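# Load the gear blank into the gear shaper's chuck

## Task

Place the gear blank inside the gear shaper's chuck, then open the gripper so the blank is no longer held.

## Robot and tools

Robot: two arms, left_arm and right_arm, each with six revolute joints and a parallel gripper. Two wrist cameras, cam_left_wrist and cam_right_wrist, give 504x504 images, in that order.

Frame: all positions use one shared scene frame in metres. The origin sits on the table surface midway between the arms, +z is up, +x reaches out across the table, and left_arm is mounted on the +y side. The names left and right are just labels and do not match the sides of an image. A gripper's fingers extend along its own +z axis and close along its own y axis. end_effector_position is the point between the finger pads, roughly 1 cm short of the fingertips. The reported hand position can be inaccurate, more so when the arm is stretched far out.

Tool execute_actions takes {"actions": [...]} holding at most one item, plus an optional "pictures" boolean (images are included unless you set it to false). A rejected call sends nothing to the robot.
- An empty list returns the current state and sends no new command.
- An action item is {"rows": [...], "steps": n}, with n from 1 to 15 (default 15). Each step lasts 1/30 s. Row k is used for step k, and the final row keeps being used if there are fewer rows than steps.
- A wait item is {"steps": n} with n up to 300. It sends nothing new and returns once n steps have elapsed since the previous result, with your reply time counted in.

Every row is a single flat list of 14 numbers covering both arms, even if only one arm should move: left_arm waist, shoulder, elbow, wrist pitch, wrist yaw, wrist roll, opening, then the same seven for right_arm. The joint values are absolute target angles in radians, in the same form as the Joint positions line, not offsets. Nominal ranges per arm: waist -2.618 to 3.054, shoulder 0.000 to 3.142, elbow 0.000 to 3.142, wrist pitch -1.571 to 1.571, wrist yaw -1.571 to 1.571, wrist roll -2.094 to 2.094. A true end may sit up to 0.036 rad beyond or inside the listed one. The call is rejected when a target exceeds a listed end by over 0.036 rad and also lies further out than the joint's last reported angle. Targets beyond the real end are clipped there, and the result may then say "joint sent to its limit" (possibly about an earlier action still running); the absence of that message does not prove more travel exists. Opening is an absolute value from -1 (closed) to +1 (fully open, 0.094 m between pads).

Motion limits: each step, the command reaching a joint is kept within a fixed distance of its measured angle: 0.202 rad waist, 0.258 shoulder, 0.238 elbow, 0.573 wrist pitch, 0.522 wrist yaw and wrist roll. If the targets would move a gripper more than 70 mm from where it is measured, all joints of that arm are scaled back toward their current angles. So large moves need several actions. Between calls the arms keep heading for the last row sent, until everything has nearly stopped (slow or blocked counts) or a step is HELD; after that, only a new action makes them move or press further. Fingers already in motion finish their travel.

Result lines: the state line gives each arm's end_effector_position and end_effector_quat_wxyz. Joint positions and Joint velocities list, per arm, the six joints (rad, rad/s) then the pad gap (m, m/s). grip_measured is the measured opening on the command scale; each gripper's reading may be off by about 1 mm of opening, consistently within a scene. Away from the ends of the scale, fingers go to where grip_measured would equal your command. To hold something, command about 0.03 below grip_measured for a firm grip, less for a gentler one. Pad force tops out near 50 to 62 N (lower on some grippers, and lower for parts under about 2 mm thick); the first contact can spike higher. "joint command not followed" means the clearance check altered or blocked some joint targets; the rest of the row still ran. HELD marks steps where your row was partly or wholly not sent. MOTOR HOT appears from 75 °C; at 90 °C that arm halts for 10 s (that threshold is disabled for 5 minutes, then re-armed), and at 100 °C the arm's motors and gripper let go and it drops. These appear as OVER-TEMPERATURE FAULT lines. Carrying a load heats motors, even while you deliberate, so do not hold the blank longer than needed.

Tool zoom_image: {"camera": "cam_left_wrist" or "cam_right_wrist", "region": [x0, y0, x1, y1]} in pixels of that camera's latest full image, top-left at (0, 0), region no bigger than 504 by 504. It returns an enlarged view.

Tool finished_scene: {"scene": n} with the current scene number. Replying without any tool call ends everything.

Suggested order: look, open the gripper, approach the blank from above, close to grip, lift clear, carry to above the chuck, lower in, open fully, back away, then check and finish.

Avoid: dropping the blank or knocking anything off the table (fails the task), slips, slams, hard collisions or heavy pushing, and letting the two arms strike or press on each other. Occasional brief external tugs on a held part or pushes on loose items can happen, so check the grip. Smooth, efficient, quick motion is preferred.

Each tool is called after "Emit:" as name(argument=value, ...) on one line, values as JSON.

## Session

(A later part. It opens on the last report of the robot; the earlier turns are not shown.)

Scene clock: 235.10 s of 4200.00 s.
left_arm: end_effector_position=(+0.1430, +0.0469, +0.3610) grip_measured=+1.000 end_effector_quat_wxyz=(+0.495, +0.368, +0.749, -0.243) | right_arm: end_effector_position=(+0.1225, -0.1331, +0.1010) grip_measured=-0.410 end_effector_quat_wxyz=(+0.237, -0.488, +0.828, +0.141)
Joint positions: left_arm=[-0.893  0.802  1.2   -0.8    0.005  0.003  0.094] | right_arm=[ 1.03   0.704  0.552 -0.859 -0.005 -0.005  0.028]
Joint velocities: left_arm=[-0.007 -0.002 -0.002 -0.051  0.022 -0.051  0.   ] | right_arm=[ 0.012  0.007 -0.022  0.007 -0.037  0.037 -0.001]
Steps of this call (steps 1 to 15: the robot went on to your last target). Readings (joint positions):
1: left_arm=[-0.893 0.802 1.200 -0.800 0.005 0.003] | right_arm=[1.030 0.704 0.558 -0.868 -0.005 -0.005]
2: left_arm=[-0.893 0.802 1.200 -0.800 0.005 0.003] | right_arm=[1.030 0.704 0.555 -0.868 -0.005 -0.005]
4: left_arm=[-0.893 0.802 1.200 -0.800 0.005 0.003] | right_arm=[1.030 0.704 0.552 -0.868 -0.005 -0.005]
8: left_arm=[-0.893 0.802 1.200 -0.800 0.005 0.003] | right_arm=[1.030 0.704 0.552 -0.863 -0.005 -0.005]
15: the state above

Good tracking. Continue to e≈0.425.

Emit:
execute_actions(actions=[{"rows":[[-0.9,0.8,1.2,-0.8,0,0,1,1.038,0.676,0.54,-0.812,0,0,-0.48],[-0.9,0.8,1.2,-0.8,0,0,1,1.038,0.674,0.532,-0.803,0,0,-0.48],[-0.9,0.8,1.2,-0.8,0,0,1,1.038,0.672,0.524,-0.795,0,0,-0.48],[-0.9,0.8,1.2,-0.8,0,0,1,1.038,0.671,0.516,-0.787,0,0,-0.48],[-0.9,0.8,1.2,-0.8,0,0,1,1.038,0.67,0.508,-0.779,0,0,-0.48],[-0.9,0.8,1.2,-0.8,0,0,1,1.038,0.67,0.5,-0.771,0,0,-0.48],[-0.9,0.8,1.2,-0.8,0,0,1,1.038,0.67,0.492,-0.763,0,0,-0.48],[-0.9,0.8,1.2,-0.8,0,0,1,1.038,0.67,0.484,-0.755,0,0,-0.48],[-0.9,0.8,1.2,-0.8,0,0,1,1.038,0.67,0.476,-0.747,0,0,-0.48],[-0.9,0.8,1.2,-0.8,0,0,1,1.038,0.67,0.468,-0.739,0,0,-0.48],[-0.9,0.8,1.2,-0.8,0,0,1,1.038,0.67,0.46,-0.731,0,0,-0.48],[-0.9,0.8,1.2,-0.8,0,0,1,1.038,0.67,0.45,-0.723,0,0,-0.48],[-0.9,0.8,1.2,-0.8,0,0,1,1.038,0.67,0.44,-0.715,0,0,-0.48],[-0.9,0.8,1.2,-0.8,0,0,1,1.038,0.67,0.43,-0.71,0,0,-0.48],[-0.9,0.8,1.2,-0.8,0,0,1,1.038,0.67,0.421,-0.71,0,0,-0.48]],"steps":15}], pictures=false)

Emit:
execute_actions(actions=[{"steps":15}])

Scene clock: 250.43 s of 4200.00 s.
left_arm: end_effector_position=(+0.1430, +0.0469, +0.3610) grip_measured=+1.000 end_effector_quat_wxyz=(+0.495, +0.368, +0.749, -0.243) | right_arm: end_effector_position=(+0.1238, -0.1309, +0.0792) grip_measured=-0.410 end_effector_quat_wxyz=(+0.245, -0.487, +0.826, +0.145)
Joint positions: left_arm=[-0.893  0.802  1.2   -0.8    0.005  0.003  0.094] | right_arm=[ 1.03   0.691  0.453 -0.755 -0.005 -0.005  0.028]
Joint velocities: left_arm=[ 0.002  0.002  0.002 -0.022 -0.037 -0.081  0.   ] | right_arm=[ 0.007 -0.022 -0.198  0.286 -0.022 -0.051 -0.001]
Steps of this call (steps 1 to 15: the robot went on to your last target; steps 16 to 90: nothing new was sent; then 11.83 s passed at rest; steps 91 to 105: all 15 steps of this action). Readings (joint positions):
91: left_arm=[-0.893 0.802 1.200 -0.800 0.005 0.003] | right_arm=[1.030 0.704 0.552 -0.858 -0.005 -0.005]
92: left_arm=[-0.893 0.802 1.200 -0.800 0.005 0.003] | right_arm=[1.030 0.704 0.550 -0.853 -0.005 -0.005]
94: left_arm=[-0.893 0.802 1.200 -0.800 0.005 0.003] | right_arm=[1.030 0.700 0.539 -0.839 -0.005 -0.005]
98: left_arm=[-0.893 0.802 1.200 -0.800 0.005 0.003] | right_arm=[1.030 0.695 0.505 -0.813 -0.005 -0.005]
105: the state above

Scene clock: 250.93 s of 4200.00 s.
left_arm: end_effector_position=(+0.1430, +0.0469, +0.3610) grip_measured=+1.000 end_effector_quat_wxyz=(+0.495, +0.368, +0.749, -0.243) | right_arm: end_effector_position=(+0.1253, -0.1282, +0.0796) grip_measured=-0.410 end_effector_quat_wxyz=(+0.252, -0.486, +0.824, +0.149)
Joint positions: left_arm=[-0.893  0.802  1.2   -0.8    0.005  0.003  0.094] | right_arm=[ 1.03   0.688  0.445 -0.733 -0.005 -0.005  0.028]
Joint velocities: left_arm=[ 0.002  0.017 -0.017  0.022 -0.037  0.022  0.   ] | right_arm=[-0.007 -0.002 -0.012  0.095 -0.022  0.051  0.   ]
Steps of this call (steps 1 to 15: the robot went on to your last target). Readings (joint positions):
1: left_arm=[-0.893 0.802 1.200 -0.800 0.005 0.003] | right_arm=[1.030 0.689 0.450 -0.746 -0.005 -0.005]
2: left_arm=[-0.893 0.802 1.200 -0.800 0.005 0.003] | right_arm=[1.030 0.688 0.447 -0.739 -0.005 -0.005]
4: left_arm=[-0.893 0.802 1.200 -0.800 0.005 0.003] | right_arm=[1.030 0.688 0.445 -0.734 -0.005 -0.005]
8: left_arm=[-0.893 0.802 1.200 -0.800 0.005 0.003] | right_arm=[1.030 0.688 0.445 -0.733 -0.005 -0.005]
15: the state above

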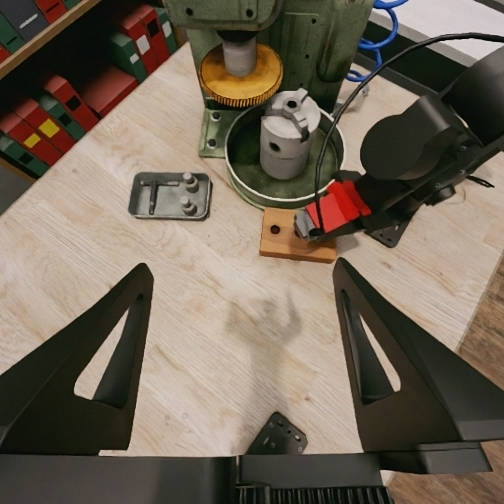

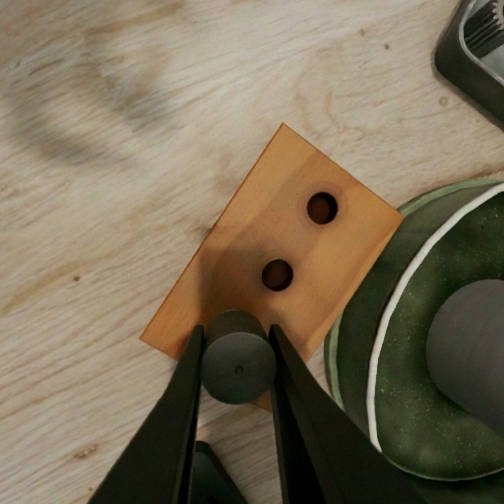

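Emit:
execute_actions(actions=[{"rows":[[-0.9,0.8,1.2,-0.8,0,0,1,1.038,0.69,0.48,-0.74,0,0,-0.48],[-0.9,0.8,1.2,-0.8,0,0,1,1.038,0.69,0.49,-0.75,0,0,-0.48],[-0.9,0.8,1.2,-0.8,0,0,1,1.038,0.69,0.50,-0.76,0,0,-0.48],[-0.9,0.8,1.2,-0.8,0,0,1,1.038,0.70,0.505,-0.77,0,0,-0.48],[-0.9,0.8,1.2,-0.8,0,0,1,1.038,0.705,0.51,-0.78,0,0,-0.48],[-0.9,0.8,1.2,-0.8,0,0,1,1.038,0.705,0.51,-0.79,0,0,-0.48]],"steps":15}], pictures=false)

Emit:
execute_actions(actions=[{"steps":15}], pictures=false)

Scene clock: 261.80 s of 4200.00 s.
left_arm: end_effector_position=(+0.1430, +0.0469, +0.3610) grip_measured=+1.000 end_effector_quat_wxyz=(+0.495, +0.368, +0.749, -0.243) | right_arm: end_effector_position=(+0.1223, -0.1336, +0.0825) grip_measured=-0.410 end_effector_quat_wxyz=(+0.237, -0.488, +0.828, +0.140)
Joint positions: left_arm=[-0.893  0.802  1.2   -0.8    0.005  0.003  0.094] | right_arm=[ 1.03   0.697  0.478 -0.793 -0.005 -0.005  0.028]
Joint velocities: left_arm=[ 0.007  0.002 -0.027 -0.051 -0.066 -0.022  0.   ] | right_arm=[-0.002  0.002  0.007 -0.051 -0.007  0.037  0.   ]
Steps of this call (steps 1 to 15: the robot went on to your last target; steps 16 to 90: nothing new was sent; then 7.37 s passed at rest; steps 91 to 105: all 15 steps of this action). Readings (joint positions):
91: left_arm=[-0.893 0.802 1.200 -0.800 0.005 0.003] | right_arm=[1.030 0.688 0.447 -0.735 -0.005 -0.005]
92: left_arm=[-0.893 0.802 1.200 -0.800 0.005 0.003] | right_arm=[1.030 0.688 0.450 -0.739 -0.005 -0.005]
94: left_arm=[-0.893 0.802 1.200 -0.800 0.005 0.003] | right_arm=[1.030 0.688 0.459 -0.753 -0.005 -0.005]
98: left_arm=[-0.893 0.802 1.200 -0.800 0.005 0.003] | right_arm=[1.030 0.696 0.477 -0.775 -0.005 -0.005]
105: the state above

Scene clock: 262.30 s of 4200.00 s.
left_arm: end_effector_position=(+0.1430, +0.0469, +0.3610) grip_measured=+1.000 end_effector_quat_wxyz=(+0.495, +0.368, +0.749, -0.243) | right_arm: end_effector_position=(+0.1219, -0.1343, +0.0820) grip_measured=-0.410 end_effector_quat_wxyz=(+0.235, -0.489, +0.829, +0.139)
Joint positions: left_arm=[-0.893  0.802  1.2   -0.8    0.005  0.003  0.094] | right_arm=[ 1.03   0.697  0.478 -0.797 -0.005 -0.005  0.028]
Joint velocities: left_arm=[-0.012 -0.022 -0.012 -0.037  0.037  0.051  0.   ] | right_arm=[ 0.017  0.017 -0.007 -0.022  0.022 -0.022  0.   ]
Steps of this call (steps 1 to 15: the robot went on to your last target). Readings (joint positions):
1: left_arm=[-0.893 0.802 1.200 -0.800 0.005 0.003] | right_arm=[1.030 0.697 0.478 -0.795 -0.005 -0.005]
2: left_arm=[-0.893 0.802 1.200 -0.800 0.005 0.003] | right_arm=[1.030 0.697 0.478 -0.795 -0.005 -0.005]
4: left_arm=[-0.893 0.802 1.200 -0.800 0.005 0.003] | right_arm=[1.030 0.697 0.478 -0.796 -0.005 -0.005]
8: left_arm=[-0.893 0.802 1.200 -0.800 0.005 0.003] | right_arm=[1.030 0.697 0.478 -0.797 -0.005 -0.005]
15: the state above
All arms were judged still, so your last target was given up. Only a new action makes them travel on or press farther. Fingers that are still opening or closing keep moving.

Slow descent, 0.004/step.

Emit:
execute_actions(actions=[{"rows":[[-0.9,0.8,1.2,-0.8,0,0,1,1.038,0.69,0.472,-0.762,0,0,-0.48],[-0.9,0.8,1.2,-0.8,0,0,1,1.038,0.69,0.468,-0.758,0,0,-0.48],[-0.9,0.8,1.2,-0.8,0,0,1,1.038,0.69,0.464,-0.754,0,0,-0.48],[-0.9,0.8,1.2,-0.8,0,0,1,1.038,0.69,0.46,-0.75,0,0,-0.48],[-0.9,0.8,1.2,-0.8,0,0,1,1.038,0.69,0.456,-0.746,0,0,-0.48],[-0.9,0.8,1.2,-0.8,0,0,1,1.038,0.69,0.452,-0.742,0,0,-0.48],[-0.9,0.8,1.2,-0.8,0,0,1,1.038,0.69,0.448,-0.738,0,0,-0.48],[-0.9,0.8,1.2,-0.8,0,0,1,1.038,0.69,0.444,-0.734,0,0,-0.48],[-0.9,0.8,1.2,-0.8,0,0,1,1.038,0.69,0.44,-0.73,0,0,-0.48],[-0.9,0.8,1.2,-0.8,0,0,1,1.038,0.69,0.436,-0.726,0,0,-0.48],[-0.9,0.8,1.2,-0.8,0,0,1,1.038,0.69,0.432,-0.722,0,0,-0.48],[-0.9,0.8,1.2,-0.8,0,0,1,1.038,0.69,0.428,-0.718,0,0,-0.48],[-0.9,0.8,1.2,-0.8,0,0,1,1.038,0.69,0.424,-0.714,0,0,-0.48],[-0.9,0.8,1.2,-0.8,0,0,1,1.038,0.69,0.42,-0.712,0,0,-0.48]],"steps":15}], pictures=false)

Emit:
execute_actions(actions=[{"steps":15}], pictures=false)

Scene clock: 272.97 s of 4200.00 s.
left_arm: end_effector_position=(+0.1430, +0.0469, +0.3610) grip_measured=+1.000 end_effector_quat_wxyz=(+0.495, +0.368, +0.749, -0.243) | right_arm: end_effector_position=(+0.1251, -0.1286, +0.0793) grip_measured=-0.410 end_effector_quat_wxyz=(+0.248, -0.486, +0.825, +0.147)
Joint positions: left_arm=[-0.893  0.802  1.2   -0.8    0.005  0.003  0.094] | right_arm=[ 1.03   0.697  0.451 -0.739 -0.005 -0.005  0.028]
Joint velocities: left_arm=[-0.012 -0.007 -0.002 -0.022 -0.037 -0.022  0.   ] | right_arm=[-0.007  0.007 -0.042  0.066 -0.007 -0.007 -0.002]
Steps of this call (steps 1 to 90: nothing new was sent; then 7.17 s passed at rest; steps 91 to 105: all 15 steps of this action). Readings (joint positions):
91: left_arm=[-0.893 0.802 1.200 -0.800 0.005 0.003] | right_arm=[1.030 0.697 0.478 -0.797 -0.005 -0.005]
92: left_arm=[-0.893 0.802 1.200 -0.800 0.005 0.003] | right_arm=[1.030 0.697 0.478 -0.797 -0.005 -0.005]
94: left_arm=[-0.893 0.802 1.200 -0.800 0.005 0.003] | right_arm=[1.030 0.697 0.476 -0.792 -0.005 -0.005]
98: left_arm=[-0.893 0.802 1.200 -0.800 0.005 0.003] | right_arm=[1.030 0.697 0.464 -0.773 -0.005 -0.005]
105: the state above

Scene clock: 273.47 s of 4200.00 s.
left_arm: end_effector_position=(+0.1430, +0.0469, +0.3610) grip_measured=+1.000 end_effector_quat_wxyz=(+0.495, +0.368, +0.749, -0.243) | right_arm: end_effector_position=(+0.1259, -0.1271, +0.0794) grip_measured=-0.410 end_effector_quat_wxyz=(+0.252, -0.486, +0.824, +0.149)
Joint positions: left_arm=[-0.893  0.802  1.2   -0.8    0.005  0.003  0.094] | right_arm=[ 1.03   0.697  0.447 -0.727 -0.005 -0.005  0.028]
Joint velocities: left_arm=[ 0.002 -0.012 -0.002  0.095 -0.037 -0.066  0.   ] | right_arm=[-0.007 -0.027 -0.012 -0.007 -0.022 -0.037  0.001]
Steps of this call (steps 1 to 15: the robot went on to your last target). Readings (joint positions):
1: left_arm=[-0.893 0.802 1.200 -0.800 0.005 0.003] | right_arm=[1.030 0.697 0.450 -0.736 -0.005 -0.005]
2: left_arm=[-0.893 0.802 1.200 -0.800 0.005 0.003] | right_arm=[1.030 0.697 0.449 -0.734 -0.005 -0.005]
4: left_arm=[-0.893 0.802 1.200 -0.800 0.005 0.003] | right_arm=[1.030 0.697 0.448 -0.731 -0.005 -0.005]
8: left_arm=[-0.893 0.802 1.200 -0.800 0.005 0.003] | right_arm=[1.030 0.697 0.447 -0.728 -0.005 -0.005]
15: the state above

Emit:
execute_actions(actions=[{"rows":[[-0.9,0.8,1.2,-0.8,0,0,1,1.038,0.69,0.48,-0.74,0,0,-0.48],[-0.9,0.8,1.2,-0.8,0,0,1,1.038,0.69,0.49,-0.75,0,0,-0.48],[-0.9,0.8,1.2,-0.8,0,0,1,1.038,0.68,0.50,-0.76,0,0,-0.48],[-0.9,0.8,1.2,-0.8,0,0,1,1.038,0.67,0.505,-0.77,0,0,-0.48],[-0.9,0.8,1.2,-0.8,0,0,1,1.038,0.66,0.51,-0.785,0,0,-0.48],[-0.9,0.8,1.2,-0.8,0,0,1,1.038,0.655,0.51,-0.805,0,0,-0.48]],"steps":15}], pictures=false)

Emit:
execute_actions(actions=[{"steps":15}], pictures=false)

Emit:
execute_actions(actions=[{"rows":[[-0.9,0.8,1.2,-0.8,0,0,1,1.038,0.67,0.472,-0.778,0,0,-0.48],[-0.9,0.8,1.2,-0.8,0,0,1,1.038,0.67,0.468,-0.775,0,0,-0.48],[-0.9,0.8,1.2,-0.8,0,0,1,1.038,0.67,0.464,-0.772,0,0,-0.48],[-0.9,0.8,1.2,-0.8,0,0,1,1.038,0.67,0.46,-0.769,0,0,-0.48],[-0.9,0.8,1.2,-0.8,0,0,1,1.038,0.67,0.456,-0.766,0,0,-0.48],[-0.9,0.8,1.2,-0.8,0,0,1,1.038,0.67,0.452,-0.763,0,0,-0.48],[-0.9,0.8,1.2,-0.8,0,0,1,1.038,0.67,0.448,-0.76,0,0,-0.48],[-0.9,0.8,1.2,-0.8,0,0,1,1.038,0.67,0.444,-0.757,0,0,-0.48],[-0.9,0.8,1.2,-0.8,0,0,1,1.038,0.67,0.44,-0.754,0,0,-0.48],[-0.9,0.8,1.2,-0.8,0,0,1,1.038,0.67,0.436,-0.751,0,0,-0.48]],"steps":15}], pictures=false)

Emit:
execute_actions(actions=[{"steps":15}], pictures=false)

Scene clock: 288.47 s of 4200.00 s.
left_arm: end_effector_position=(+0.1430, +0.0469, +0.3610) grip_measured=+1.000 end_effector_quat_wxyz=(+0.495, +0.368, +0.749, -0.243) | right_arm: end_effector_position=(+0.1212, -0.1355, +0.0841) grip_measured=-0.410 end_effector_quat_wxyz=(+0.239, -0.488, +0.828, +0.141)
Joint positions: left_arm=[-0.893  0.802  1.2   -0.8    0.005  0.003  0.094] | right_arm=[ 1.03   0.679  0.478 -0.807 -0.005 -0.005  0.028]
Joint velocities: left_arm=[ 0.002  0.007  0.002 -0.051  0.051 -0.022  0.   ] | right_arm=[-0.007  0.002 -0.007  0.022  0.007 -0.007  0.001]
Steps of this call (steps 1 to 15: the robot went on to your last target; steps 16 to 90: nothing new was sent; then 11.50 s passed at rest; steps 91 to 105: all 15 steps of this action). Readings (joint positions):
91: left_arm=[-0.893 0.802 1.200 -0.800 0.005 0.003] | right_arm=[1.030 0.697 0.449 -0.729 -0.005 -0.005]
92: left_arm=[-0.893 0.802 1.200 -0.800 0.005 0.003] | right_arm=[1.030 0.697 0.452 -0.733 -0.005 -0.005]
94: left_arm=[-0.893 0.802 1.200 -0.800 0.005 0.003] | right_arm=[1.030 0.697 0.460 -0.749 -0.005 -0.005]
98: left_arm=[-0.893 0.802 1.200 -0.800 0.005 0.003] | right_arm=[1.030 0.683 0.476 -0.782 -0.005 -0.005]
105: the state above

Scene clock: 288.97 s of 4200.00 s.
left_arm: end_effector_position=(+0.1430, +0.0469, +0.3610) grip_measured=+1.000 end_effector_quat_wxyz=(+0.495, +0.368, +0.749, -0.243) | right_arm: end_effector_position=(+0.1207, -0.1365, +0.0834) grip_measured=-0.410 end_effector_quat_wxyz=(+0.237, -0.488, +0.828, +0.140)
Joint positions: left_arm=[-0.893  0.802  1.2   -0.8    0.005  0.003  0.094] | right_arm=[ 1.03   0.679  0.478 -0.813 -0.005 -0.005  0.028]
Joint velocities: left_arm=[ 0.007 -0.012  0.007  0.022 -0.037 -0.051  0.   ] | right_arm=[ 0.002 -0.002 -0.002  0.037  0.022 -0.081 -0.   ]
Steps of this call (steps 1 to 15: the robot went on to your last target). Readings (joint positions):
1: left_arm=[-0.893 0.802 1.200 -0.800 0.005 0.003] | right_arm=[1.030 0.679 0.478 -0.808 -0.005 -0.005]
2: left_arm=[-0.893 0.802 1.200 -0.800 0.005 0.003] | right_arm=[1.030 0.679 0.478 -0.810 -0.005 -0.005]
4: left_arm=[-0.893 0.802 1.200 -0.800 0.005 0.003] | right_arm=[1.030 0.679 0.478 -0.811 -0.005 -0.005]
8: left_arm=[-0.893 0.802 1.200 -0.800 0.005 0.003] | right_arm=[1.030 0.679 0.478 -0.812 -0.005 -0.005]
15: the state above
All arms were judged still, so your last target was given up. Only a new action makes them travel on or press farther. Fingers that are still opening or closing keep moving.

Scene clock: 289.47 s of 4200.00 s.
left_arm: end_effector_position=(+0.1430, +0.0469, +0.3610) grip_measured=+1.000 end_effector_quat_wxyz=(+0.495, +0.368, +0.749, -0.243) | right_arm: end_effector_position=(+0.1203, -0.1377, +0.0734) grip_measured=-0.410 end_effector_quat_wxyz=(+0.234, -0.489, +0.829, +0.138)
Joint positions: left_arm=[-0.893  0.802  1.2   -0.8    0.005  0.003  0.094] | right_arm=[ 1.03   0.679  0.442 -0.783 -0.003 -0.005  0.028]
Joint velocities: left_arm=[ 0.017 -0.012  0.007 -0.066 -0.051 -0.007  0.   ] | right_arm=[-0.002 -0.007 -0.027  0.007 -0.051 -0.051  0.   ]
Steps of this call (steps 1 to 15: all 15 steps of this action). Readings (joint positions):
1: left_arm=[-0.893 0.802 1.200 -0.800 0.005 0.003] | right_arm=[1.030 0.679 0.478 -0.812 -0.005 -0.005]
2: left_arm=[-0.893 0.802 1.200 -0.800 0.005 0.003] | right_arm=[1.030 0.679 0.478 -0.812 -0.005 -0.005]
4: left_arm=[-0.893 0.802 1.200 -0.800 0.005 0.003] | right_arm=[1.030 0.679 0.476 -0.808 -0.005 -0.005]
8: left_arm=[-0.893 0.802 1.200 -0.800 0.005 0.003] | right_arm=[1.030 0.679 0.460 -0.795 -0.004 -0.005]
15: the state above

Scene clock: 289.97 s of 4200.00 s.
left_arm: end_effector_position=(+0.1430, +0.0469, +0.3610) grip_measured=+1.000 end_effector_quat_wxyz=(+0.495, +0.368, +0.749, -0.243) | right_arm: end_effector_position=(+0.1203, -0.1377, +0.0734) grip_measured=-0.410 end_effector_quat_wxyz=(+0.234, -0.489, +0.829, +0.138)
Joint positions: left_arm=[-0.893  0.802  1.2   -0.8    0.005  0.003  0.094] | right_arm=[ 1.03   0.679  0.442 -0.783 -0.003 -0.005  0.028]
Joint velocities: left_arm=[ 0.002 -0.017  0.012  0.022  0.022  0.007  0.   ] | right_arm=[-0.012 -0.012 -0.012 -0.037 -0.022  0.022  0.001]
Steps of this call (steps 1 to 15: the robot went on to your last target). Readings (joint positions):
1: left_arm=[-0.893 0.802 1.200 -0.800 0.005 0.003] | right_arm=[1.030 0.679 0.442 -0.783 -0.003 -0.005]
2: left_arm=[-0.893 0.802 1.200 -0.800 0.005 0.003] | right_arm=[1.030 0.679 0.442 -0.783 -0.003 -0.005]
4: left_arm=[-0.893 0.802 1.200 -0.800 0.005 0.003] | right_arm=[1.030 0.679 0.442 -0.783 -0.003 -0.005]
8: left_arm=[-0.893 0.802 1.200 -0.800 0.005 0.003] | right_arm=[1.030 0.679 0.442 -0.783 -0.003 -0.005]
15: the state above
All arms were judged still, so your last target was given up. Only a new action makes them travel on or press farther. Fingers that are still opening or closing keep moving.

In. Seat further and release.

Emit:
execute_actions(actions=[{"rows":[[-0.9,0.8,1.2,-0.8,0,0,1,1.038,0.67,0.432,-0.747,0,0,-0.48],[-0.9,0.8,1.2,-0.8,0,0,1,1.038,0.67,0.428,-0.743,0,0,-0.48],[-0.9,0.8,1.2,-0.8,0,0,1,1.038,0.67,0.424,-0.739,0,0,-0.48],[-0.9,0.8,1.2,-0.8,0,0,1,1.038,0.67,0.42,-0.735,0,0,-0.48],[-0.9,0.8,1.2,-0.8,0,0,1,1.038,0.67,0.416,-0.731,0,0,-0.48],[-0.9,0.8,1.2,-0.8,0,0,1,1.038,0.67,0.414,-0.729,0,0,-0.48],[-0.9,0.8,1.2,-0.8,0,0,1,1.038,0.67,0.414,-0.729,0,0,-0.48],[-0.9,0.8,1.2,-0.8,0,0,1,1.038,0.67,0.414,-0.729,0,0,-0.48],[-0.9,0.8,1.2,-0.8,0,0,1,1.038,0.67,0.414,-0.729,0,0,-0.48],[-0.9,0.8,1.2,-0.8,0,0,1,1.038,0.67,0.414,-0.729,0,0,-0.48],[-0.9,0.8,1.2,-0.8,0,0,1,1.038,0.67,0.414,-0.729,0,0,-0.48],[-0.9,0.8,1.2,-0.8,0,0,1,1.038,0.67,0.414,-0.74,0,0,-0.4],[-0.9,0.8,1.2,-0.8,0,0,1,1.038,0.67,0.414,-0.74,0,0,-0.3],[-0.9,0.8,1.2,-0.8,0,0,1,1.038,0.67,0.414,-0.74,0,0,-0.1],[-0.9,0.8,1.2,-0.8,0,0,1,1.038,0.67,0.414,-0.74,0,0,0.2]],"steps":15}], pictures=false)

Emit:
execute_actions(actions=[{"steps":15}])

Scene clock: 302.13 s of 4200.00 s.
left_arm: end_effector_position=(+0.1430, +0.0469, +0.3610) grip_measured=+1.000 end_effector_quat_wxyz=(+0.495, +0.368, +0.749, -0.243) | right_arm: end_effector_position=(+0.1207, -0.1369, +0.0685) grip_measured=+0.039 end_effector_quat_wxyz=(+0.236, -0.488, +0.829, +0.139)
Joint positions: left_arm=[-0.893  0.802  1.2   -0.8    0.005  0.003  0.094] | right_arm=[ 1.03   0.679  0.421 -0.758 -0.003 -0.005  0.049]
Joint velocities: left_arm=[-0.017  0.012 -0.002 -0.051 -0.037  0.007  0.   ] | right_arm=[ 0.022 -0.002 -0.012  0.022  0.022 -0.081  0.321]
Steps of this call (steps 1 to 90: nothing new was sent; then 8.67 s passed at rest; steps 91 to 105: all 15 steps of this action). Readings (joint positions):
91: left_arm=[-0.893 0.802 1.200 -0.800 0.005 0.003] | right_arm=[1.030 0.679 0.442 -0.783 -0.003 -0.005]
92: left_arm=[-0.893 0.802 1.200 -0.800 0.005 0.003] | right_arm=[1.030 0.679 0.442 -0.782 -0.003 -0.005]
94: left_arm=[-0.893 0.802 1.200 -0.800 0.005 0.003] | right_arm=[1.030 0.679 0.437 -0.774 -0.003 -0.005]
98: left_arm=[-0.893 0.802 1.200 -0.800 0.005 0.003] | right_arm=[1.030 0.679 0.422 -0.763 -0.003 -0.005]
105: the state above

Scene clock: 302.63 s of 4200.00 s.
left_arm: end_effector_position=(+0.1430, +0.0469, +0.3610) grip_measured=+1.000 end_effector_quat_wxyz=(+0.495, +0.368, +0.749, -0.243) | right_arm: end_effector_position=(+0.1211, -0.1363, +0.0690) grip_measured=+0.198 end_effector_quat_wxyz=(+0.237, -0.488, +0.828, +0.140)
Joint positions: left_arm=[-0.893  0.802  1.2   -0.8    0.005  0.003  0.094] | right_arm=[ 1.03   0.679  0.421 -0.754 -0.003 -0.005  0.056]
Joint velocities: left_arm=[ 0.007 -0.012  0.007  0.081 -0.037 -0.051  0.   ] | right_arm=[ 0.007 -0.007 -0.012  0.007 -0.022 -0.051  0.   ]
Steps of this call (steps 1 to 15: the robot went on to your last target). Readings (joint positions):
1: left_arm=[-0.893 0.802 1.200 -0.800 0.005 0.003] | right_arm=[1.030 0.679 0.421 -0.757 -0.003 -0.005]
2: left_arm=[-0.893 0.802 1.200 -0.800 0.005 0.003] | right_arm=[1.030 0.679 0.421 -0.756 -0.003 -0.005]
4: left_arm=[-0.893 0.802 1.200 -0.800 0.005 0.003] | right_arm=[1.030 0.679 0.421 -0.755 -0.003 -0.005]
8: left_arm=[-0.893 0.802 1.200 -0.800 0.005 0.003] | right_arm=[1.030 0.679 0.421 -0.755 -0.003 -0.005]
15: the state above
All arms were judged still, so your last target was given up. Only a new action makes them travel on or press farther. Fingers that are still opening or closing keep moving.

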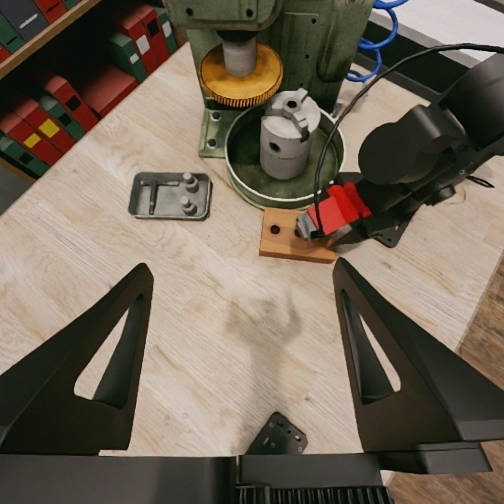

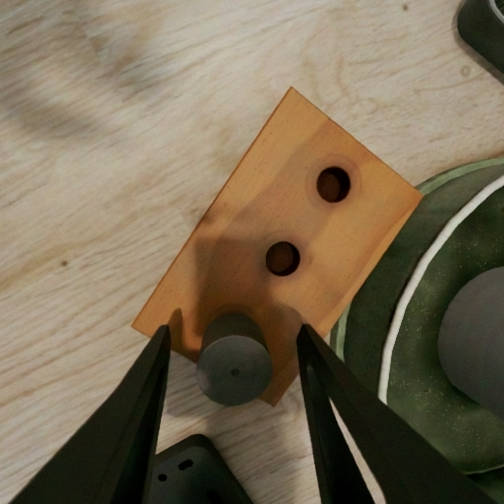

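Emit:
execute_actions(actions=[{"rows":[[-0.9,0.8,1.2,-0.8,0,0,1,1.038,0.62,0.40,-0.73,0,0,0.2],[-0.9,0.8,1.2,-0.8,0,0,1,1.038,0.57,0.375,-0.72,0,0,0.2],[-0.9,0.8,1.2,-0.8,0,0,1,1.038,0.52,0.35,-0.705,0,0,0.2],[-0.9,0.8,1.2,-0.8,0,0,1,1.038,0.47,0.32,-0.69,0,0,0.2],[-0.9,0.8,1.2,-0.8,0,0,1,1.038,0.43,0.295,-0.68,0,0,0.2],[-0.9,0.8,1.2,-0.8,0,0,1,1.038,0.39,0.277,-0.675,0,0,0.2],[-0.9,0.8,1.2,-0.8,0,0,1,1.038,0.35,0.26,-0.67,0,0,0.2],[-0.9,0.8,1.2,-0.8,0,0,1,1.038,0.31,0.24,-0.665,0,0,0.2],[-0.9,0.8,1.2,-0.8,0,0,1,1.038,0.27,0.22,-0.66,0,0,0.2],[-0.9,0.8,1.2,-0.8,0,0,1,1.038,0.23,0.204,-0.66,0,0,0.2],[-0.9,0.8,1.2,-0.8,0,0,1,1.038,0.19,0.19,-0.67,0,0,0.2],[-0.9,0.8,1.2,-0.8,0,0,1,1.038,0.15,0.176,-0.68,0,0,0.2],[-0.9,0.8,1.2,-0.8,0,0,1,1.038,0.11,0.162,-0.69,0,0,0.2],[-0.9,0.8,1.2,-0.8,0,0,1,1.038,0.07,0.148,-0.70,0,0,0.2],[-0.9,0.8,1.2,-0.8,0,0,1,1.038,0.04,0.136,-0.71,0,0,0.2]],"steps":15}], pictures=false)

Emit:
execute_actions(actions=[{"steps":20}])

Scene clock: 317.93 s of 4200.00 s.
left_arm: end_effector_position=(+0.1430, +0.0469, +0.3610) grip_measured=+1.000 end_effector_quat_wxyz=(+0.495, +0.368, +0.749, -0.243) | right_arm: end_effector_position=(+0.1209, -0.1365, +0.0727) grip_measured=+0.198 end_effector_quat_wxyz=(+0.381, -0.456, +0.773, +0.223)
Joint positions: left_arm=[-0.893  0.802  1.2   -0.8    0.005  0.003  0.094] | right_arm=[ 1.03   0.137  0.176 -0.694 -0.003 -0.005  0.056]
Joint velocities: left_arm=[ 0.002  0.007  0.002  0.066 -0.007 -0.095  0.   ] | right_arm=[ 0.007  0.007  0.012 -0.066 -0.022 -0.037  0.   ]
A step of this action was HELD (marked below), so the robot has no last target. An arm can still carry out its HELD step.
Steps of this call (steps 1 to 90: nothing new was sent; then 11.80 s passed at rest; steps 91 to 105: all 15 steps of this action). Readings (joint positions):
91: left_arm=[-0.893 0.802 1.200 -0.800 0.005 0.003] | right_arm=[1.030 0.674 0.419 -0.752 -0.003 -0.005]
92: left_arm=[-0.893 0.802 1.200 -0.800 0.005 0.003] | right_arm=[1.030 0.654 0.411 -0.746 -0.003 -0.005]
94: left_arm=[-0.893 0.802 1.200 -0.800 0.005 0.003] | right_arm=[1.030 0.572 0.376 -0.728 -0.003 -0.005]
98: left_arm=[-0.893 0.802 1.200 -0.800 0.005 0.003] | right_arm=[1.030 0.392 0.286 -0.701 -0.003 -0.005]
105: the state above HELD
joint command not followed: on one or more control steps a check withheld the commanded joint targets of the right arm, and it was not sent them on those steps. On the call's last step the targets were still withheld.
cause: the commanded joint targets would bring two parts of the arm too close to each other (its upper arm (the part past joint 2) and its wrist (the part past joint 5), with joints 3 (elbow) to 5 (wrist yaw) between them); next, command targets that bring no two parts of the arm closer together.

Scene clock: 318.60 s of 4200.00 s.
left_arm: end_effector_position=(+0.1430, +0.0469, +0.3610) grip_measured=+1.000 end_effector_quat_wxyz=(+0.495, +0.368, +0.749, -0.243) | right_arm: end_effector_position=(+0.1208, -0.1368, +0.0715) grip_measured=+0.198 end_effector_quat_wxyz=(+0.379, -0.456, +0.774, +0.222)
Joint positions: left_arm=[-0.893  0.802  1.2   -0.8    0.005  0.003  0.094] | right_arm=[ 1.03   0.144  0.176 -0.694 -0.003 -0.005  0.056]
Joint velocities: left_arm=[ 0.012 -0.002  0.007  0.007 -0.066  0.007  0.   ] | right_arm=[ 0.012 -0.022  0.002  0.037  0.022 -0.051  0.   ]
Steps of this call (steps 1 to 20: nothing new was sent). Readings (joint positions):
1: left_arm=[-0.893 0.802 1.200 -0.800 0.005 0.003] | right_arm=[1.030 0.140 0.176 -0.694 -0.003 -0.005]
2: left_arm=[-0.893 0.802 1.200 -0.800 0.005 0.003] | right_arm=[1.030 0.142 0.176 -0.694 -0.003 -0.005]
4: left_arm=[-0.893 0.802 1.200 -0.800 0.005 0.003] | right_arm=[1.030 0.144 0.176 -0.694 -0.003 -0.005]
8: left_arm=[-0.893 0.802 1.200 -0.800 0.005 0.003] | right_arm=[1.030 0.144 0.176 -0.694 -0.003 -0.005]
20: the state above

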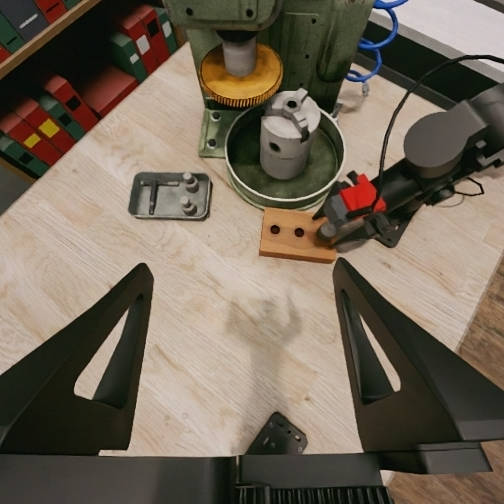

